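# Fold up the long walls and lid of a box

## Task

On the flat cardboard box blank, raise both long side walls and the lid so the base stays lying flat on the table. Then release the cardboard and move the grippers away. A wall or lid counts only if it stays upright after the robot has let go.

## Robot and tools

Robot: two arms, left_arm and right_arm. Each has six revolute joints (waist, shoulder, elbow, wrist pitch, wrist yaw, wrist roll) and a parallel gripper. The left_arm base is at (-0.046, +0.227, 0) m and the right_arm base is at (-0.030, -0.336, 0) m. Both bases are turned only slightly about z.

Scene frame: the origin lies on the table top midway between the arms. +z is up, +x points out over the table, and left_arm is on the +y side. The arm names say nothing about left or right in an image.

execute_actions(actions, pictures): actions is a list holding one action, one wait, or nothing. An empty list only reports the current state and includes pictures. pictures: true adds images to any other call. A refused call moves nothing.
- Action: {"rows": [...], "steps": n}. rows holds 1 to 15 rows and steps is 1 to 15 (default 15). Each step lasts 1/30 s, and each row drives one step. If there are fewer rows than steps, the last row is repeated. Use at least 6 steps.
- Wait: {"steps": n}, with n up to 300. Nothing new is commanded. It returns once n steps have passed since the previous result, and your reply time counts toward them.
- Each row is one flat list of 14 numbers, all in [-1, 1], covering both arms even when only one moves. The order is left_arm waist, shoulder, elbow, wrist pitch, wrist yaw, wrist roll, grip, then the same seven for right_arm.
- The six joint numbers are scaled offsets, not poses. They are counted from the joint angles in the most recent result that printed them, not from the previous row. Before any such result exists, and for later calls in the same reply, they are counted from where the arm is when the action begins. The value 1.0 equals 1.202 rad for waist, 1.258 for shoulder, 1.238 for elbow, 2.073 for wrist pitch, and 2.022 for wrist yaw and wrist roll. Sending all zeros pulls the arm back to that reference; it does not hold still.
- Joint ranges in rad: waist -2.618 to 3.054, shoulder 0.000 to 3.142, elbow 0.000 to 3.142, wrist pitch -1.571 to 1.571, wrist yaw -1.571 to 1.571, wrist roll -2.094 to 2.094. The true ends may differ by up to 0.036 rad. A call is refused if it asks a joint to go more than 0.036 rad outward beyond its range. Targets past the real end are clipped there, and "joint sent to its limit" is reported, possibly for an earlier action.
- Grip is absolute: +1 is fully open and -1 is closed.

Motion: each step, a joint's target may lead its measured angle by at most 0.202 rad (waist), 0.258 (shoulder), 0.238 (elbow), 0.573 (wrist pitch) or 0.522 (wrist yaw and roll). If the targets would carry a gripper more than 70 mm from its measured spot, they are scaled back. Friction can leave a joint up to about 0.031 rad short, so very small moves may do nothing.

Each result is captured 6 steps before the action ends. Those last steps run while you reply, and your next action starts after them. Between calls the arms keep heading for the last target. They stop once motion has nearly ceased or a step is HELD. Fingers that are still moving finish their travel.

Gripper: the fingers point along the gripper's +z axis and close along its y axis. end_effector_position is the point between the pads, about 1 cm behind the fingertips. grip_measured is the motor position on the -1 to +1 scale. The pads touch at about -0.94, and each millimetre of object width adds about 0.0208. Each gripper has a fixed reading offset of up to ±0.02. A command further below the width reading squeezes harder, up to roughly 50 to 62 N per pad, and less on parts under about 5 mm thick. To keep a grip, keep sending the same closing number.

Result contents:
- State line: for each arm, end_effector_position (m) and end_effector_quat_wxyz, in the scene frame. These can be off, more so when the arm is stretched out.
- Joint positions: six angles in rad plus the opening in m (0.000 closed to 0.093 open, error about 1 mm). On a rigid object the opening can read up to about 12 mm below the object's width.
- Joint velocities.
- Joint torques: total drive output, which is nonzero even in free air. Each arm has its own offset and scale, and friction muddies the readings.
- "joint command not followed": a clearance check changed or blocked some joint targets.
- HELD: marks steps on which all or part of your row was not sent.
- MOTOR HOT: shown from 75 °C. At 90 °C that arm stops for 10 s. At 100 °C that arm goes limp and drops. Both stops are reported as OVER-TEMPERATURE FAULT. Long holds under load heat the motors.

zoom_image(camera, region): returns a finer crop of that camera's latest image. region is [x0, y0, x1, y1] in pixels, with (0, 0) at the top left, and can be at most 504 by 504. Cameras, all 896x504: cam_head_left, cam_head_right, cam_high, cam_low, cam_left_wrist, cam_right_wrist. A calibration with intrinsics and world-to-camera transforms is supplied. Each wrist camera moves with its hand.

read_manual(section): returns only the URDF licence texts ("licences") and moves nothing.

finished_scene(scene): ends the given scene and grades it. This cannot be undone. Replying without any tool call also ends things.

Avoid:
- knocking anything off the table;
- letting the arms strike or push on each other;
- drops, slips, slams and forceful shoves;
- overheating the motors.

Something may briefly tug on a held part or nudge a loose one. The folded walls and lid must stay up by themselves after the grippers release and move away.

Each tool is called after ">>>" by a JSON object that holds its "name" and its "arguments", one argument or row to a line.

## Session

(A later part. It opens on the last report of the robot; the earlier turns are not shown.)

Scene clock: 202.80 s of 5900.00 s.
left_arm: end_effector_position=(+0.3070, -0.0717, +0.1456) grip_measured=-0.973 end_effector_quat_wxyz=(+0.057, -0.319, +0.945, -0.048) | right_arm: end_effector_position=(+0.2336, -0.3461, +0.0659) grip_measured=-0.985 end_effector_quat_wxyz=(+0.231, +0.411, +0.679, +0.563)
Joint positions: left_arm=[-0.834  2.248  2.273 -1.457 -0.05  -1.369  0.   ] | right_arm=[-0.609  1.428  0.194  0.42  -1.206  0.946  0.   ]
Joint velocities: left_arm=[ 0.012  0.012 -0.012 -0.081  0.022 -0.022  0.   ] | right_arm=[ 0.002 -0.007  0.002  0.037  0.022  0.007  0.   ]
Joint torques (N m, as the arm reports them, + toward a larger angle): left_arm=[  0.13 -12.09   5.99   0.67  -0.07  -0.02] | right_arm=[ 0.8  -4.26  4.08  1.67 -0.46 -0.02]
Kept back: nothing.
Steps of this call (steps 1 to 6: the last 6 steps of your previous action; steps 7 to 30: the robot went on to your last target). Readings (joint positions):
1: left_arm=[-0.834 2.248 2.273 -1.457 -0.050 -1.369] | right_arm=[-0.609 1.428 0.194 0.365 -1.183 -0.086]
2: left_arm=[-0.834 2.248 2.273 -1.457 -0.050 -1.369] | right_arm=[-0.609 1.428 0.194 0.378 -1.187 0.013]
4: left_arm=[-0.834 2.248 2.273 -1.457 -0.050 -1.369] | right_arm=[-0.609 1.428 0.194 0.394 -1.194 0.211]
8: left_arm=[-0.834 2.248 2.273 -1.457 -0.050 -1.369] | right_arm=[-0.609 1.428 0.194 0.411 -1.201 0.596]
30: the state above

Now finish the roll and open the gripper to about 5 cm.

>>> {"name": "execute_actions", "arguments": {
  "actions": [
    {"rows": [[0,0,0,0,0,0,-1, 0,0,0,0,0,0.09,0.15]], "steps": 15}
  ],
  "pictures": true
}}

Scene clock: 203.20 s of 5900.00 s.
left_arm: end_effector_position=(+0.3070, -0.0717, +0.1456) grip_measured=-0.973 end_effector_quat_wxyz=(+0.057, -0.319, +0.945, -0.048) | right_arm: end_effector_position=(+0.2336, -0.3461, +0.0659) grip_measured=+0.148 end_effector_quat_wxyz=(+0.189, +0.460, +0.646, +0.579)
Joint positions: left_arm=[-0.834  2.248  2.273 -1.457 -0.05  -1.369  0.   ] | right_arm=[-0.609  1.428  0.194  0.42  -1.206  1.094  0.052]
Joint velocities: left_arm=[-0.022 -0.007  0.007  0.051 -0.066  0.022  0.   ] | right_arm=[ 0.002 -0.007 -0.012 -0.037 -0.022  0.066 -0.   ]
Joint torques (N m, as the arm reports them, + toward a larger angle): left_arm=[  0.16 -12.17   5.88   0.65  -0.07   0.01] | right_arm=[ 0.41 -3.74  4.95  1.5  -0.35 -0.02]
Steps of this call (steps 1 to 3: the robot went on to your last target; steps 4 to 12: the first 9 steps of this action). Readings (joint positions):
4: left_arm=[-0.834 2.248 2.273 -1.457 -0.050 -1.369] | right_arm=[-0.609 1.428 0.194 0.420 -1.206 0.975]
5: left_arm=[-0.834 2.248 2.273 -1.457 -0.050 -1.369] | right_arm=[-0.609 1.428 0.194 0.420 -1.206 1.004]
7: left_arm=[-0.834 2.248 2.273 -1.457 -0.050 -1.369] | right_arm=[-0.609 1.428 0.194 0.420 -1.206 1.045]
11: left_arm=[-0.834 2.248 2.273 -1.457 -0.050 -1.369] | right_arm=[-0.609 1.428 0.194 0.420 -1.206 1.088]
12: the state above
camera_calibration (this result's frames):
cam_left_wrist: T_world_to_cam=[[0.594957, -0.79481, 0.119595, -0.255496], [-0.772717, -0.524661, 0.357267, 0.184168], [-0.221212, -0.304972, -0.926314, 0.261696], [0, 0, 0, 1]] pos_world=[0.352209, -0.0266351, 0.207172]
cam_right_wrist: T_world_to_cam=[[-0.379574, 0.104373, -0.919255, 0.183478], [-0.778962, 0.500019, 0.378418, 0.368049], [0.499142, 0.859702, -0.108491, 0.273309], [0, 0, 0, 1]] pos_world=[0.21992, -0.438146, 0.0590387]

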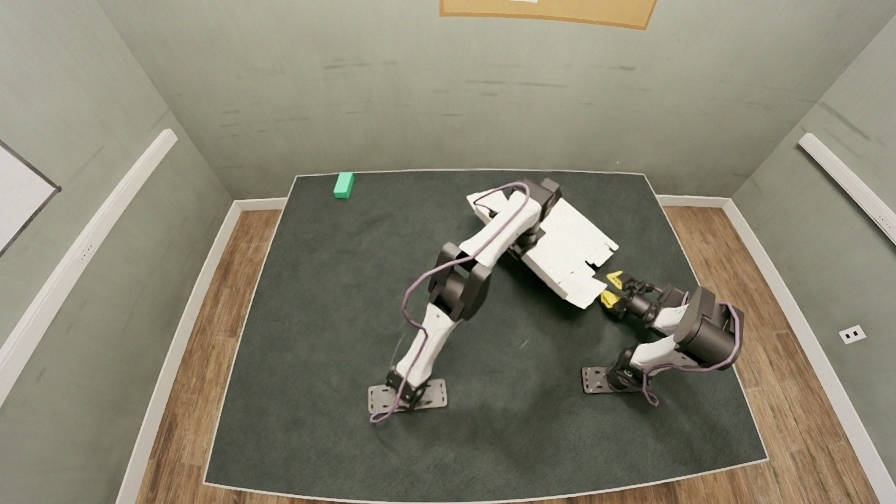

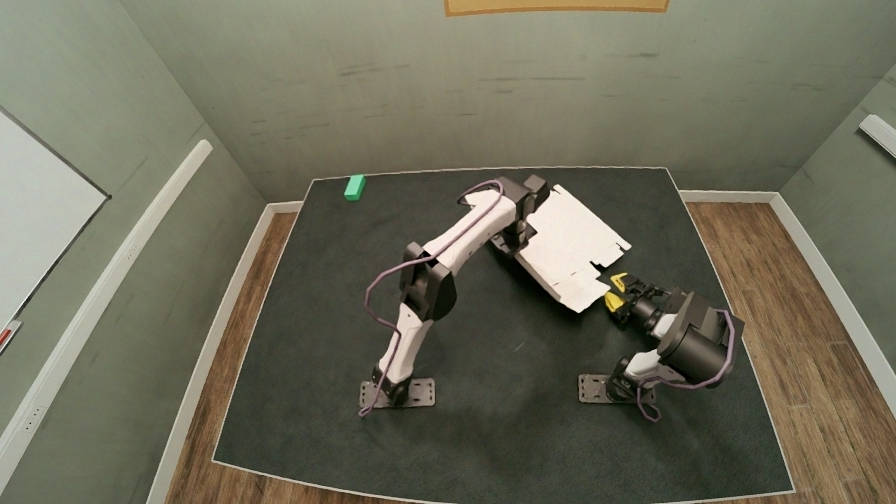

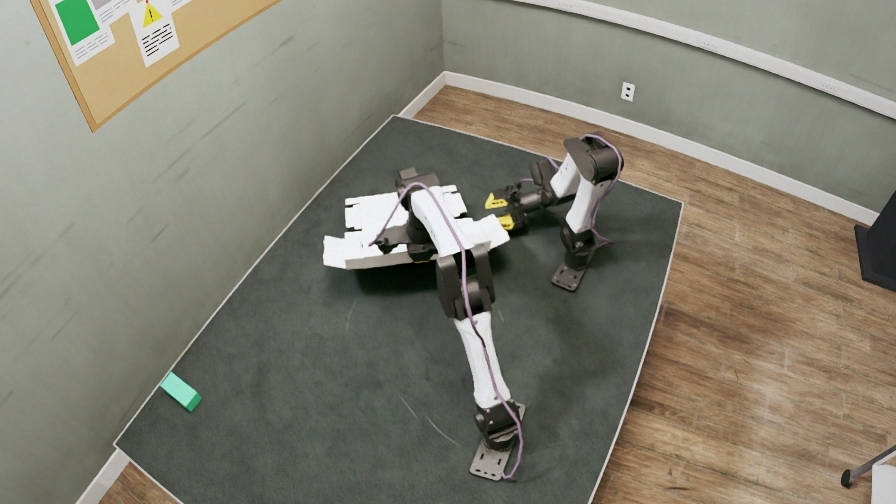

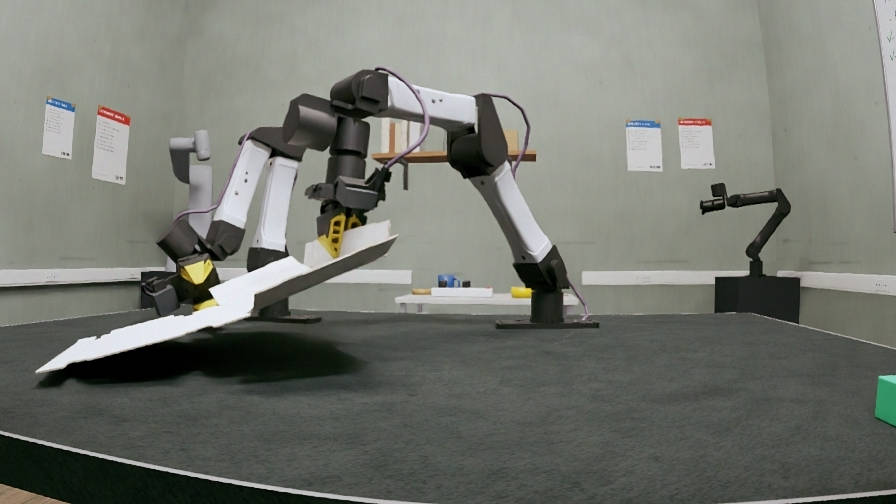

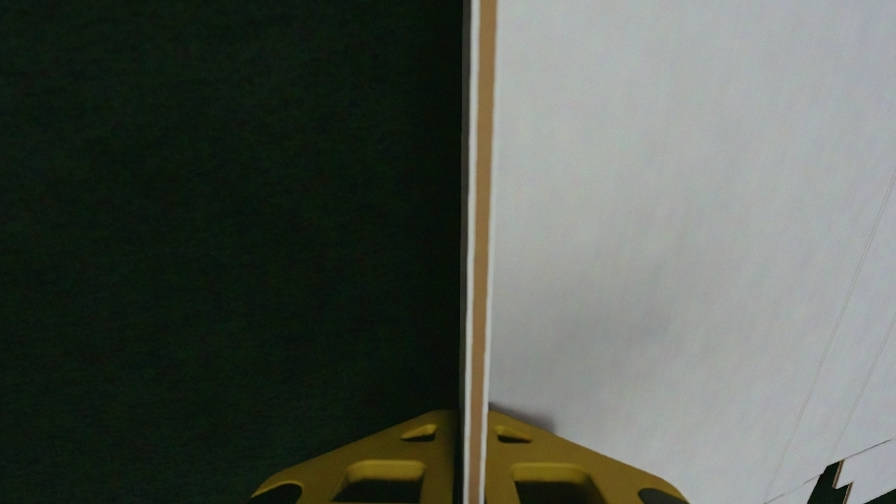

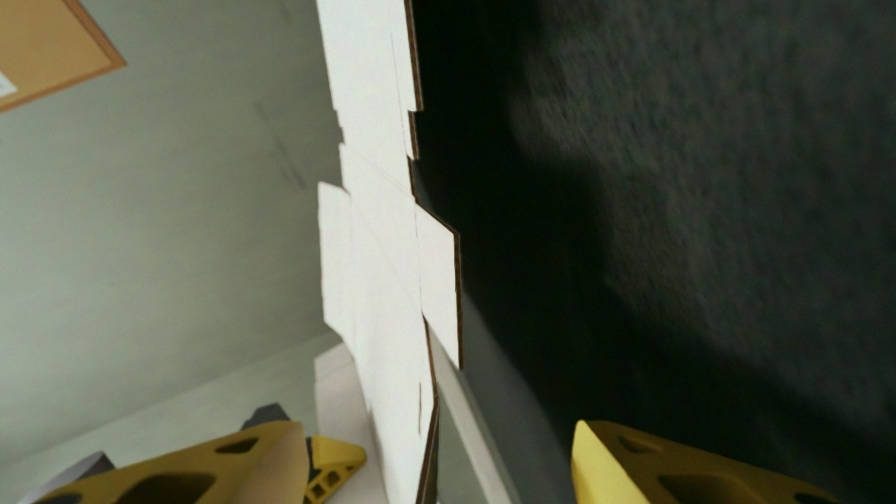

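>>> {"name": "execute_actions", "arguments": {
  "actions": [
    {"rows": [[0,0,0,0,0,0,-1, 0.05,0.04,0,0.056,0.025,0.04,0.15],[0,0,0,0,0,0,-1, 0.05,0.04,0,0.056,0.025,0.04,0.15],[0,0,0,0,0,0,-1, 0.1,0.08,0,0.112,0.05,0.08,0.15],[0,0,0,0,0,0,-1, 0.1,0.08,0,0.112,0.05,0.08,0.15],[0,0,0,0,0,0,-1, 0.15,0.12,0,0.168,0.075,0.12,0.15],[0,0,0,0,0,0,-1, 0.15,0.12,0,0.168,0.075,0.12,0.15],[0,0,0,0,0,0,-1, 0.2,0.16,0,0.224,0.1,0.16,0.15],[0,0,0,0,0,0,-1, 0.2,0.16,0,0.224,0.1,0.16,0.15],[0,0,0,0,0,0,-1, 0.258,0.2,0,0.285,0.13,0.21,0.15]], "steps": 15}
  ]
}}

>>> {"name": "execute_actions", "arguments": {
  "actions": [
    {"steps": 20}
  ],
  "pictures": true
}}

Scene clock: 205.37 s of 5900.00 s.
left_arm: end_effector_position=(+0.3070, -0.0717, +0.1456) grip_measured=-0.973 end_effector_quat_wxyz=(+0.057, -0.319, +0.945, -0.048) | right_arm: end_effector_position=(+0.2581, -0.3102, +0.0469) grip_measured=+0.148 end_effector_quat_wxyz=(+0.143, +0.463, +0.661, +0.573)
Joint positions: left_arm=[-0.834  2.248  2.273 -1.457 -0.05  -1.369  0.   ] | right_arm=[-0.376  1.613  0.194  0.746 -1.063  1.329  0.052]
Joint velocities: left_arm=[ 0.022 -0.017 -0.002 -0.066 -0.007  0.007  0.   ] | right_arm=[ 1.048  0.852 -0.007  1.59   0.813  1.194 -0.   ]
Joint torques (N m, as the arm reports them, + toward a larger angle): left_arm=[  0.08 -12.14   5.93   0.68  -0.08  -0.04] | right_arm=[ 1.6  -3.33  4.12  1.99 -0.26 -0.05]
Steps of this call (steps 1 to 6: the last 6 steps of your previous action; steps 7 to 30: the robot went on to your last target; steps 31 to 56: nothing new was sent; steps 57 to 65: the first 9 steps of this action). Readings (joint positions):
57: left_arm=[-0.834 2.248 2.273 -1.457 -0.050 -1.369] | right_arm=[-0.599 1.434 0.194 0.435 -1.198 1.126]
58: left_arm=[-0.834 2.248 2.273 -1.457 -0.050 -1.369] | right_arm=[-0.580 1.445 0.194 0.456 -1.191 1.133]
60: left_arm=[-0.834 2.248 2.273 -1.457 -0.050 -1.369] | right_arm=[-0.528 1.484 0.194 0.521 -1.165 1.171]
64: left_arm=[-0.834 2.248 2.273 -1.457 -0.050 -1.369] | right_arm=[-0.408 1.587 0.194 0.695 -1.089 1.289]
65: the state above

Scene clock: 206.03 s of 5900.00 s.
left_arm: end_effector_position=(+0.3071, -0.0716, +0.1456) grip_measured=-0.973 end_effector_quat_wxyz=(+0.057, -0.319, +0.945, -0.047) | right_arm: end_effector_position=(+0.2816, -0.3108, +0.0596) grip_measured=+0.148 end_effector_quat_wxyz=(+0.179, +0.473, +0.640, +0.579)
Joint positions: left_arm=[-0.834  2.248  2.273 -1.457 -0.051 -1.369  0.   ] | right_arm=[-0.306  1.665  0.194  0.993 -0.954  1.506  0.052]
Joint velocities: left_arm=[ 0.012 -0.012  0.002 -0.022 -0.022 -0.007  0.   ] | right_arm=[-0.007  0.022 -0.007  0.007 -0.051  0.022 -0.002]
Joint torques (N m, as the arm reports them, + toward a larger angle): left_arm=[  0.16 -12.2    5.92   0.68  -0.06  -0.02] | right_arm=[ 1.   -3.95  4.04  2.1  -0.09  0.  ]
Kept back: nothing.
Steps of this call (steps 1 to 6: the last 6 steps of your previous action; steps 7 to 20: the robot went on to your last target). Readings (joint positions):
1: left_arm=[-0.834 2.248 2.273 -1.457 -0.050 -1.369] | right_arm=[-0.343 1.639 0.194 0.800 -1.041 1.365]
2: left_arm=[-0.834 2.248 2.273 -1.457 -0.050 -1.369] | right_arm=[-0.324 1.653 0.194 0.841 -1.026 1.393]
4: left_arm=[-0.834 2.248 2.273 -1.457 -0.051 -1.369] | right_arm=[-0.308 1.664 0.194 0.895 -1.001 1.435]
8: left_arm=[-0.834 2.248 2.273 -1.457 -0.051 -1.369] | right_arm=[-0.306 1.665 0.194 0.956 -0.973 1.478]
20: the state above
camera_calibration (this result's frames):
cam_left_wrist: T_world_to_cam=[[0.595586, -0.794353, 0.1195, -0.255616], [-0.772428, -0.525491, 0.35667, 0.18422], [-0.220525, -0.304733, -0.926556, 0.261592], [0, 0, 0, 1]] pos_world=[0.352226, -0.0265277, 0.20722]
cam_right_wrist: T_world_to_cam=[[-0.400317, 0.127598, -0.90745, 0.204614], [-0.763934, 0.500451, 0.407375, 0.38435], [0.506114, 0.856311, -0.102862, 0.214943], [0, 0, 0, 1]] pos_world=[0.266743, -0.402515, 0.0512115]

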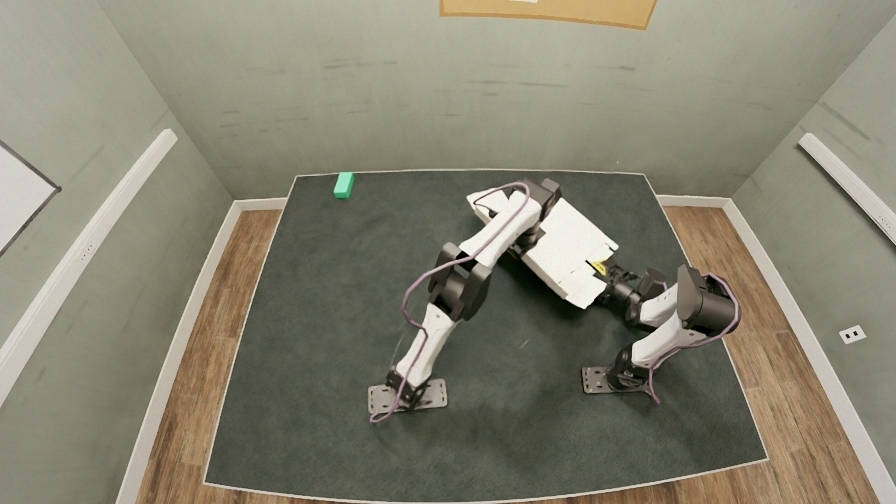

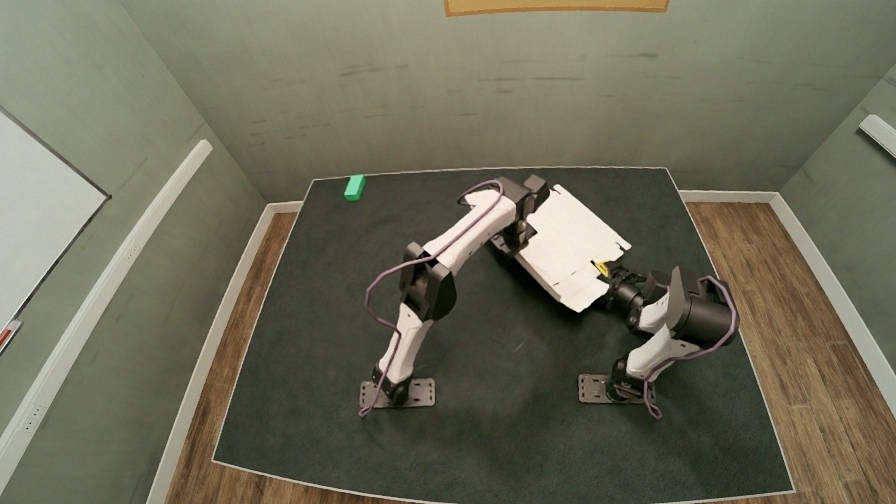

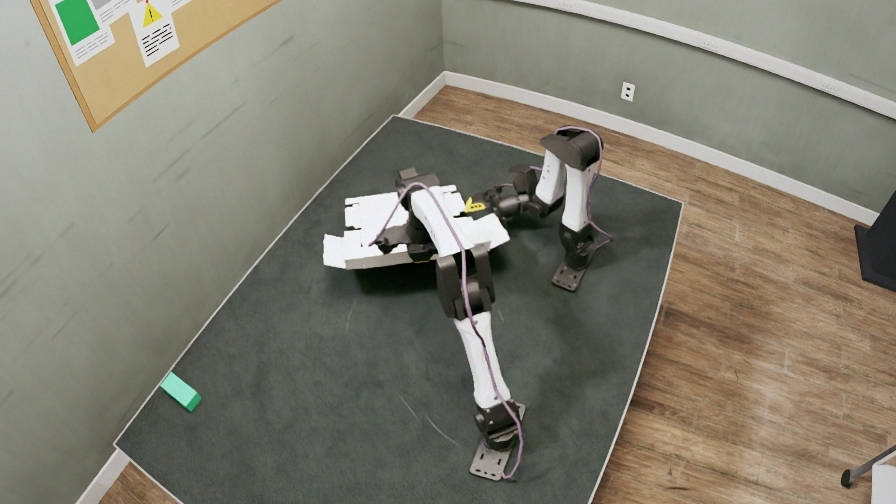

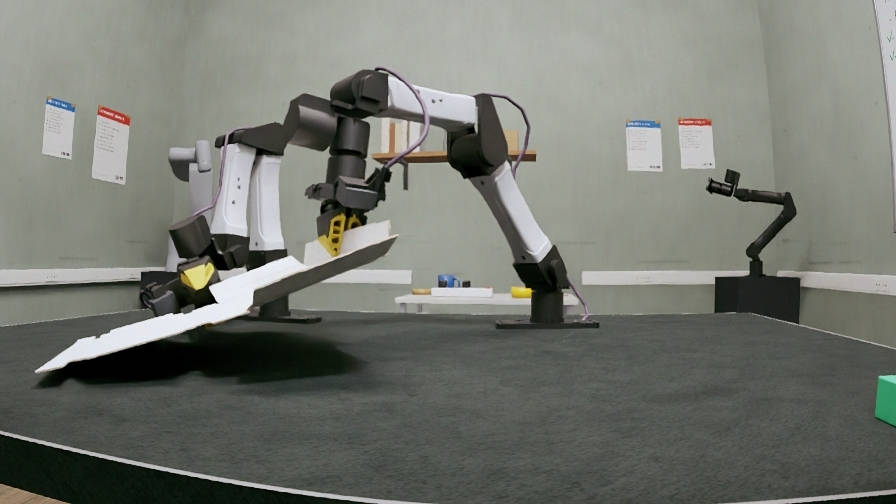

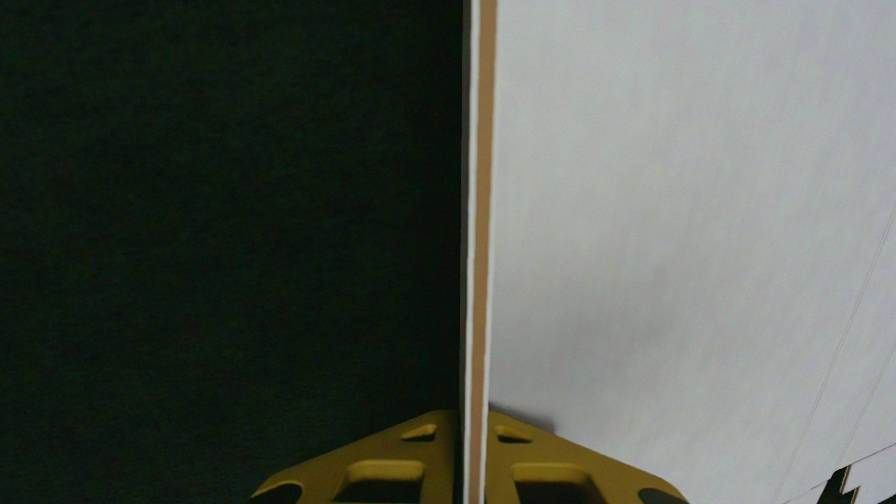

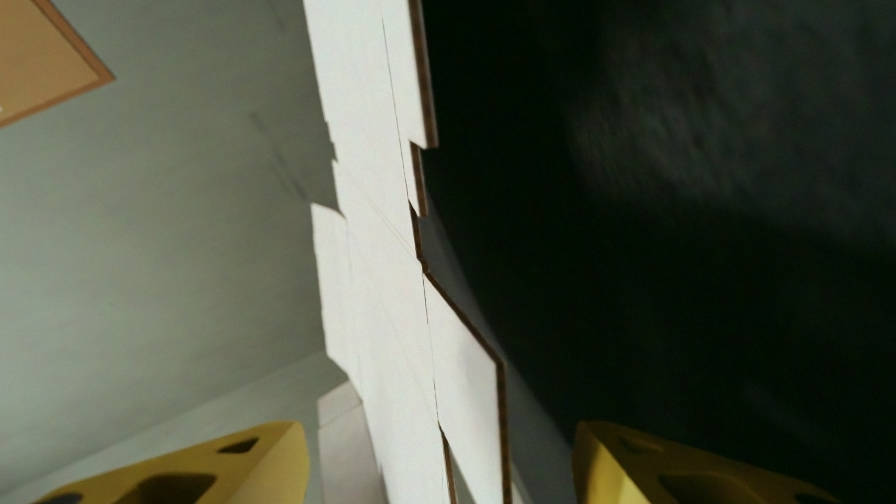

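>>> {"name": "execute_actions", "arguments": {
  "actions": [
    {"rows": [[0,0,0,0,0,0,-1, 0,0,0,0,0,0,-1]], "steps": 15}
  ]
}}

>>> {"name": "execute_actions", "arguments": {
  "actions": [
    {"steps": 15}
  ],
  "pictures": true
}}

Scene clock: 206.53 s of 5900.00 s.
left_arm: end_effector_position=(+0.3071, -0.0716, +0.1456) grip_measured=-0.973 end_effector_quat_wxyz=(+0.057, -0.319, +0.945, -0.047) | right_arm: end_effector_position=(+0.2817, -0.3108, +0.0599) grip_measured=-0.981 end_effector_quat_wxyz=(+0.180, +0.472, +0.640, +0.579)
Joint positions: left_arm=[-0.834  2.248  2.273 -1.457 -0.051 -1.368  0.   ] | right_arm=[-0.306  1.665  0.194  0.994 -0.954  1.505  0.   ]
Joint velocities: left_arm=[ 0.002 -0.007 -0.002  0.095 -0.007  0.022  0.   ] | right_arm=[-0.002 -0.017  0.007 -0.022 -0.051 -0.066  0.   ]
Joint torques (N m, as the arm reports them, + toward a larger angle): left_arm=[  0.09 -12.     5.92   0.67  -0.07  -0.04] | right_arm=[ 0.4  -5.22  4.03  1.89 -0.18 -0.12]
Steps of this call (steps 1 to 6: the robot went on to your last target; steps 7 to 15: the first 9 steps of this action). Readings (joint positions):
7: left_arm=[-0.834 2.248 2.273 -1.457 -0.051 -1.369] | right_arm=[-0.306 1.665 0.194 0.994 -0.953 1.508]
8: left_arm=[-0.834 2.248 2.273 -1.457 -0.051 -1.369] | right_arm=[-0.306 1.665 0.194 0.994 -0.953 1.508]
10: left_arm=[-0.834 2.248 2.273 -1.457 -0.051 -1.369] | right_arm=[-0.306 1.665 0.194 0.994 -0.953 1.508]
14: left_arm=[-0.834 2.248 2.273 -1.457 -0.051 -1.368] | right_arm=[-0.306 1.665 0.194 0.994 -0.954 1.505]
15: the state above

Scene clock: 207.03 s of 5900.00 s.
left_arm: end_effector_position=(+0.3071, -0.0716, +0.1456) grip_measured=-0.973 end_effector_quat_wxyz=(+0.057, -0.319, +0.945, -0.047) | right_arm: end_effector_position=(+0.2817, -0.3108, +0.0599) grip_measured=-0.981 end_effector_quat_wxyz=(+0.180, +0.472, +0.640, +0.579)
Joint positions: left_arm=[-0.834  2.248  2.273 -1.457 -0.051 -1.368  0.   ] | right_arm=[-0.306  1.665  0.194  0.994 -0.954  1.505  0.   ]
Joint velocities: left_arm=[-0.012 -0.002  0.002 -0.037  0.081 -0.022  0.   ] | right_arm=[ 0.007  0.002 -0.007 -0.022 -0.066 -0.037  0.   ]
Joint torques (N m, as the arm reports them, + toward a larger angle): left_arm=[  0.2  -12.11   5.89   0.67  -0.07  -0.04] | right_arm=[ 0.41 -5.22  4.05  1.89 -0.18 -0.12]
Kept back: nothing.
Steps of this call (steps 1 to 6: the last 6 steps of your previous action; steps 7 to 15: the robot went on to your last target). Readings (joint positions):
1: left_arm=[-0.834 2.248 2.273 -1.457 -0.051 -1.368] | right_arm=[-0.306 1.665 0.194 0.994 -0.954 1.505]
2: left_arm=[-0.834 2.248 2.273 -1.457 -0.051 -1.368] | right_arm=[-0.306 1.665 0.194 0.994 -0.954 1.505]
4: left_arm=[-0.834 2.248 2.273 -1.457 -0.051 -1.368] | right_arm=[-0.306 1.665 0.194 0.994 -0.954 1.505]
8: left_arm=[-0.834 2.248 2.273 -1.457 -0.051 -1.368] | right_arm=[-0.306 1.665 0.194 0.994 -0.954 1.505]
15: the state above
All arms were judged still, so your last target was given up. Only a new action makes them travel on or press farther. Fingers that are still opening or closing keep moving.
camera_calibration (this result's frames):
cam_left_wrist: T_world_to_cam=[[0.594377, -0.795276, 0.119381, -0.255294], [-0.77325, -0.5244, 0.356497, 0.184576], [-0.22091, -0.304205, -0.926638, 0.26176], [0, 0, 0, 1]] pos_world=[0.352289, -0.0266089, 0.207233]
cam_right_wrist: T_world_to_cam=[[-0.398288, 0.125853, -0.908586, 0.203829], [-0.765067, 0.500849, 0.40475, 0.384963], [0.506003, 0.856336, -0.103196, 0.215007], [0, 0, 0, 1]] pos_world=[0.266911, -0.402579, 0.0515698]

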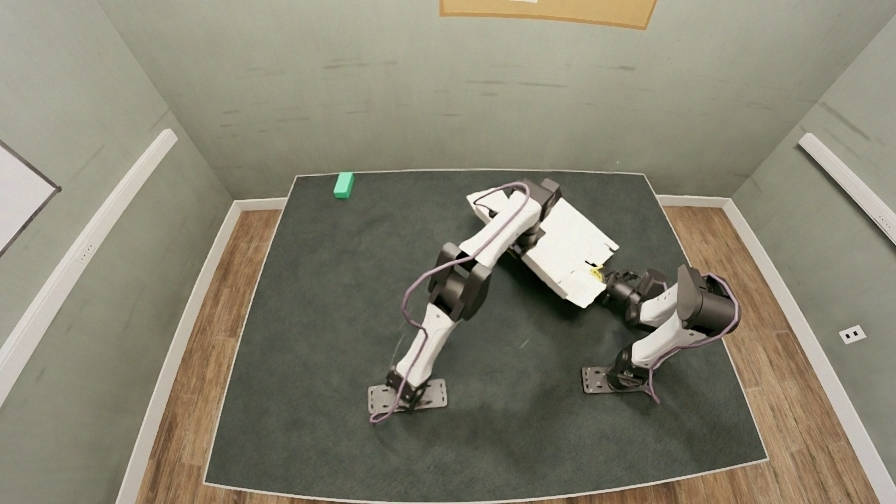

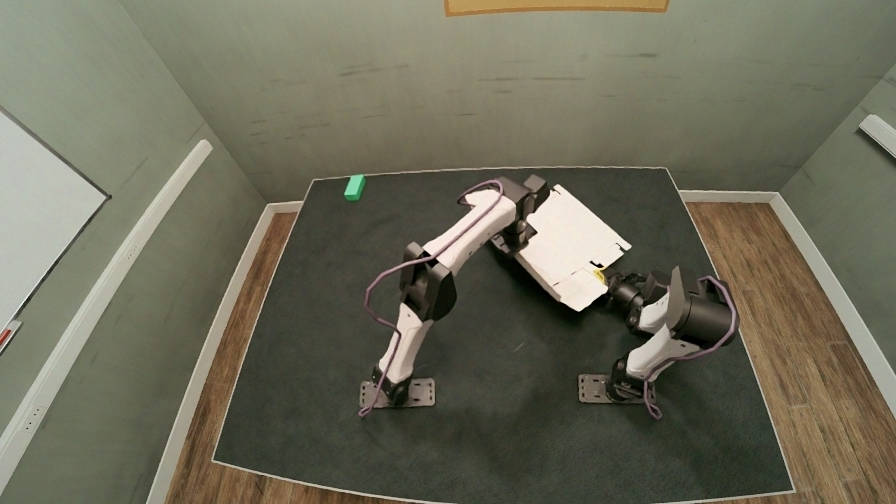

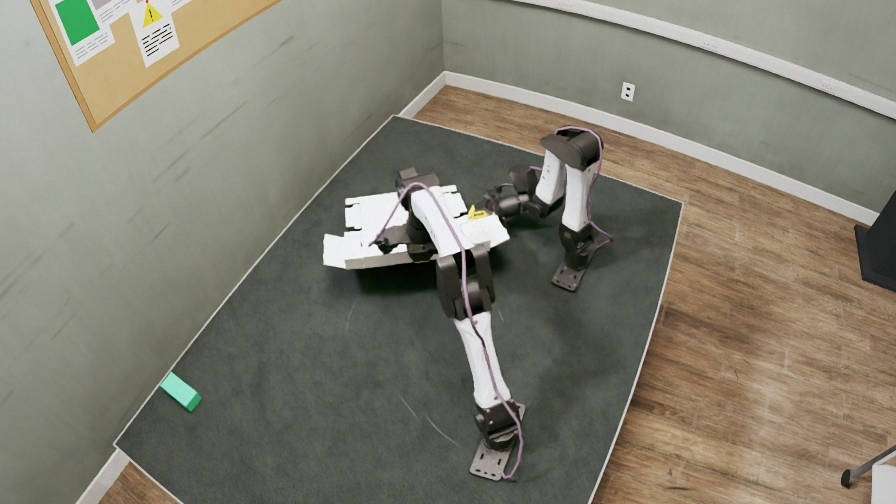

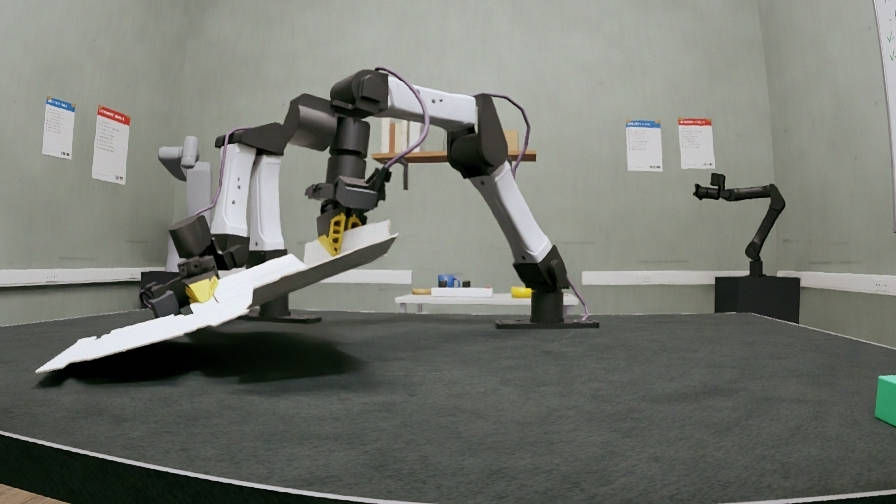

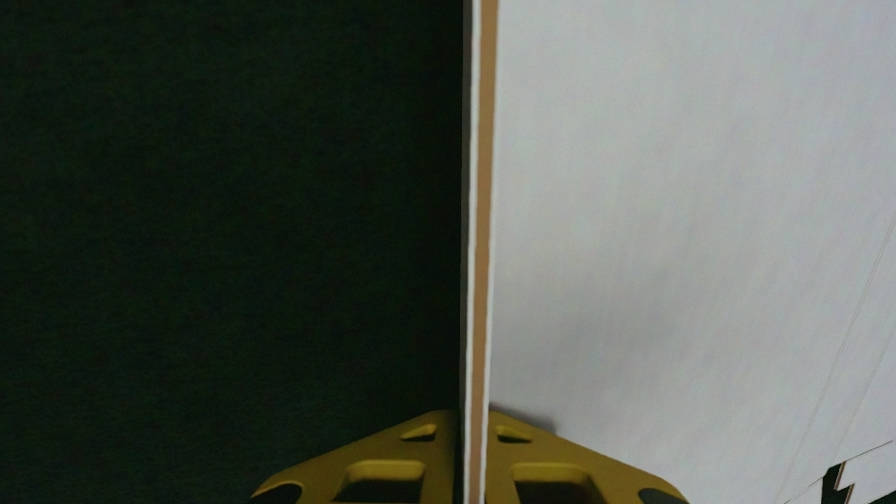

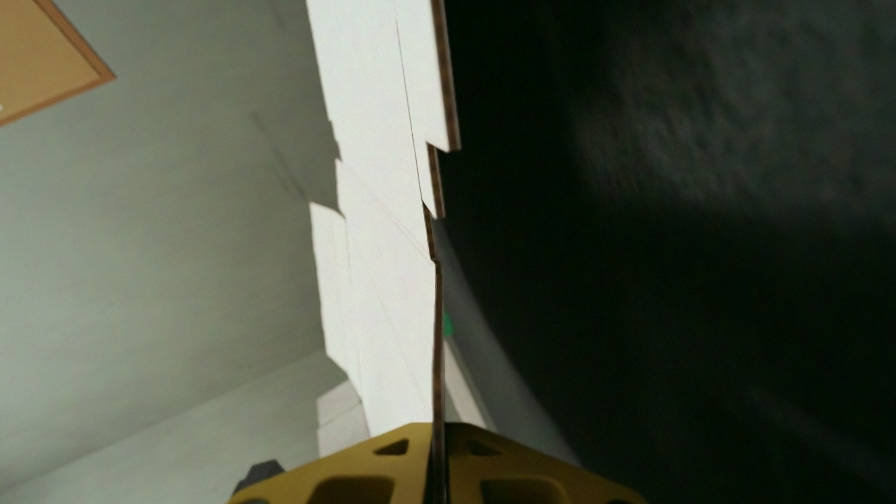

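>>> {"name": "execute_actions", "arguments": {
  "actions": [
    {"rows": [[0,-0.005,-0.04,0.02,0,0,-1, 0.003,-0.005,0.007,-0.02,0.005,-0.056,-1],[0,-0.01,-0.08,0.04,0,0,-1, 0.006,-0.01,0.014,-0.04,0.01,-0.112,-1],[0,-0.015,-0.12,0.06,0,0,-1, 0.009,-0.015,0.02,-0.06,0.015,-0.168,-1],[0,-0.02,-0.16,0.08,0,0,-1, 0.012,-0.02,0.027,-0.08,0.02,-0.224,-1],[0,-0.025,-0.2,0.1,0,0,-1, 0.015,-0.024,0.034,-0.1,0.025,-0.28,-1],[0,-0.033,-0.25,0.129,0,0,-1, 0.019,-0.028,0.04,-0.1185,0.031,-0.338,-1]], "steps": 15}
  ]
}}

>>> {"name": "execute_actions", "arguments": {
  "actions": [
    {"steps": 15}
  ],
  "pictures": true
}}

Scene clock: 210.60 s of 5900.00 s.
left_arm: end_effector_position=(+0.2936, -0.0631, +0.0769) grip_measured=-0.973 end_effector_quat_wxyz=(+0.028, -0.329, +0.944, -0.013) | right_arm: end_effector_position=(+0.2747, -0.3070, +0.0377) grip_measured=-0.981 end_effector_quat_wxyz=(+0.257, +0.354, +0.744, +0.505)
Joint positions: left_arm=[-0.834  2.233  1.982 -1.269 -0.037 -1.391  0.   ] | right_arm=[-0.288  1.652  0.211  0.813 -0.915  1.023  0.   ]
Joint velocities: left_arm=[ 0.012  0.061 -0.413  0.403  0.066 -0.125  0.   ] | right_arm=[ 0.012 -0.027  0.027 -0.462  0.081 -1.179  0.   ]
Joint torques (N m, as the arm reports them, + toward a larger angle): left_arm=[  0.1  -14.26   6.63   0.69  -0.29   0.33] | right_arm=[ 0.65 -6.81  6.53  1.86 -0.13 -0.48]
Steps of this call (steps 1 to 90: nothing new was sent; then 0.27 s passed at rest; steps 91 to 99: the first 9 steps of this action). Readings (joint positions):
91: left_arm=[-0.834 2.248 2.267 -1.453 -0.051 -1.368] | right_arm=[-0.306 1.665 0.194 0.991 -0.954 1.487]
92: left_arm=[-0.834 2.244 2.249 -1.441 -0.051 -1.368] | right_arm=[-0.306 1.665 0.194 0.981 -0.952 1.451]
94: left_arm=[-0.834 2.233 2.174 -1.398 -0.047 -1.370] | right_arm=[-0.303 1.664 0.194 0.943 -0.941 1.340]
98: left_arm=[-0.834 2.230 2.000 -1.284 -0.039 -1.387] | right_arm=[-0.290 1.653 0.209 0.830 -0.917 1.067]
99: the state above

Scene clock: 211.10 s of 5900.00 s.
left_arm: end_effector_position=(+0.2975, -0.0669, +0.0739) grip_measured=-0.973 end_effector_quat_wxyz=(+0.033, -0.326, +0.945, -0.023) | right_arm: end_effector_position=(+0.2746, -0.3092, +0.0328) grip_measured=-0.981 end_effector_quat_wxyz=(+0.286, +0.310, +0.772, +0.476)
Joint positions: left_arm=[-0.834  2.234  1.97  -1.235 -0.035 -1.384  0.   ] | right_arm=[-0.288  1.648  0.22   0.769 -0.894  0.869  0.   ]
Joint velocities: left_arm=[ 0.002  0.012 -0.007 -0.007 -0.037 -0.037  0.   ] | right_arm=[-0.002  0.012 -0.007  0.022  0.007 -0.066  0.   ]
Joint torques (N m, as the arm reports them, + toward a larger angle): left_arm=[  0.15 -14.32   5.46   1.    -0.25   0.08] | right_arm=[ 0.78 -6.71  6.09  1.6  -0.21 -0.67]
Kept back: nothing.
Steps of this call (steps 1 to 6: the last 6 steps of your previous action; steps 7 to 15: the robot went on to your last target). Readings (joint positions):
1: left_arm=[-0.834 2.234 1.973 -1.258 -0.036 -1.392] | right_arm=[-0.288 1.651 0.212 0.800 -0.911 0.989]
2: left_arm=[-0.834 2.234 1.970 -1.252 -0.035 -1.391] | right_arm=[-0.288 1.651 0.213 0.791 -0.907 0.963]
4: left_arm=[-0.834 2.234 1.970 -1.243 -0.035 -1.387] | right_arm=[-0.288 1.650 0.216 0.780 -0.901 0.924]
8: left_arm=[-0.834 2.234 1.970 -1.236 -0.035 -1.385] | right_arm=[-0.288 1.648 0.219 0.772 -0.896 0.886]
15: the state above
camera_calibration (this result's frames):
cam_left_wrist: T_world_to_cam=[[0.611108, -0.789414, 0.0580738, -0.237343], [-0.742662, -0.546437, 0.387117, 0.192373], [-0.273862, -0.279699, -0.9202, 0.211586], [0, 0, 0, 1]] pos_world=[0.345856, -0.0230621, 0.134013]
cam_right_wrist: T_world_to_cam=[[-0.211069, -0.34409, -0.914905, -0.0202925], [-0.890603, 0.453439, 0.0349274, 0.421567], [0.402835, 0.822189, -0.402155, 0.242025], [0, 0, 0, 1]] pos_world=[0.273669, -0.397128, 0.0640416]

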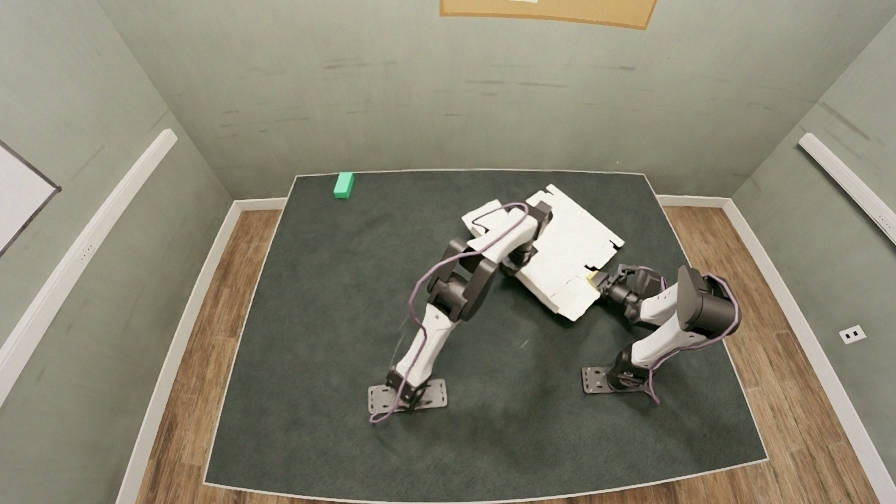

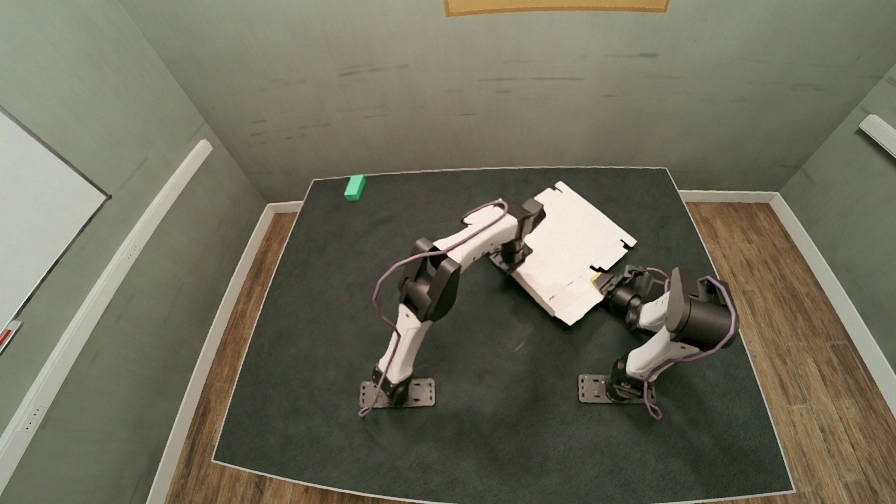

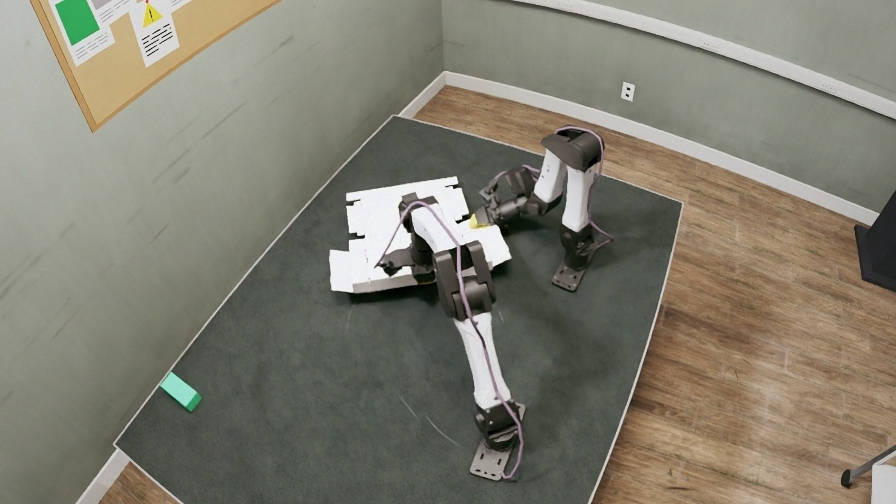

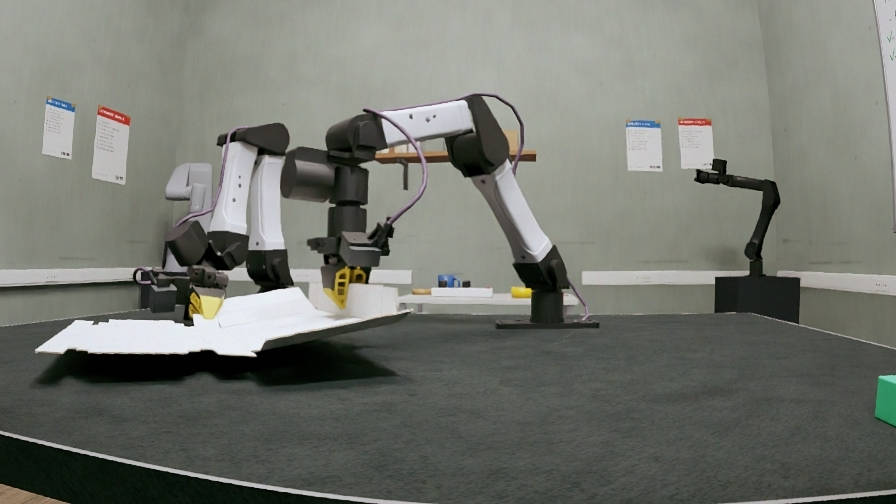

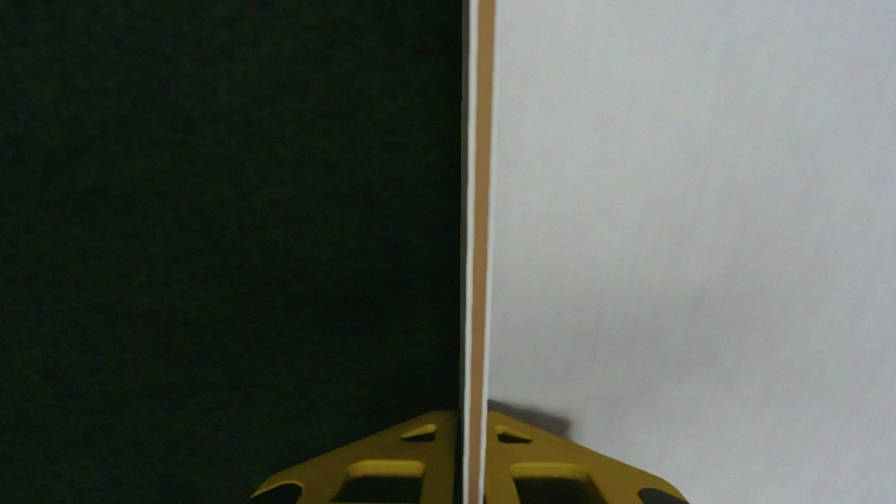

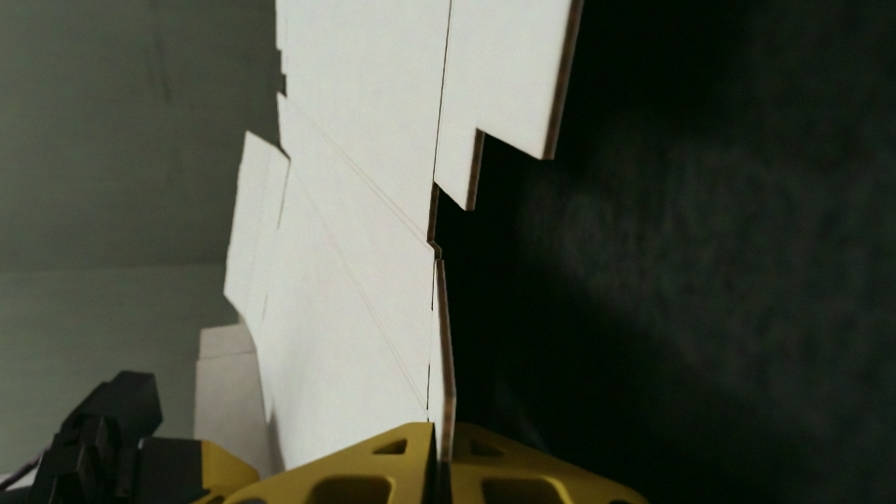

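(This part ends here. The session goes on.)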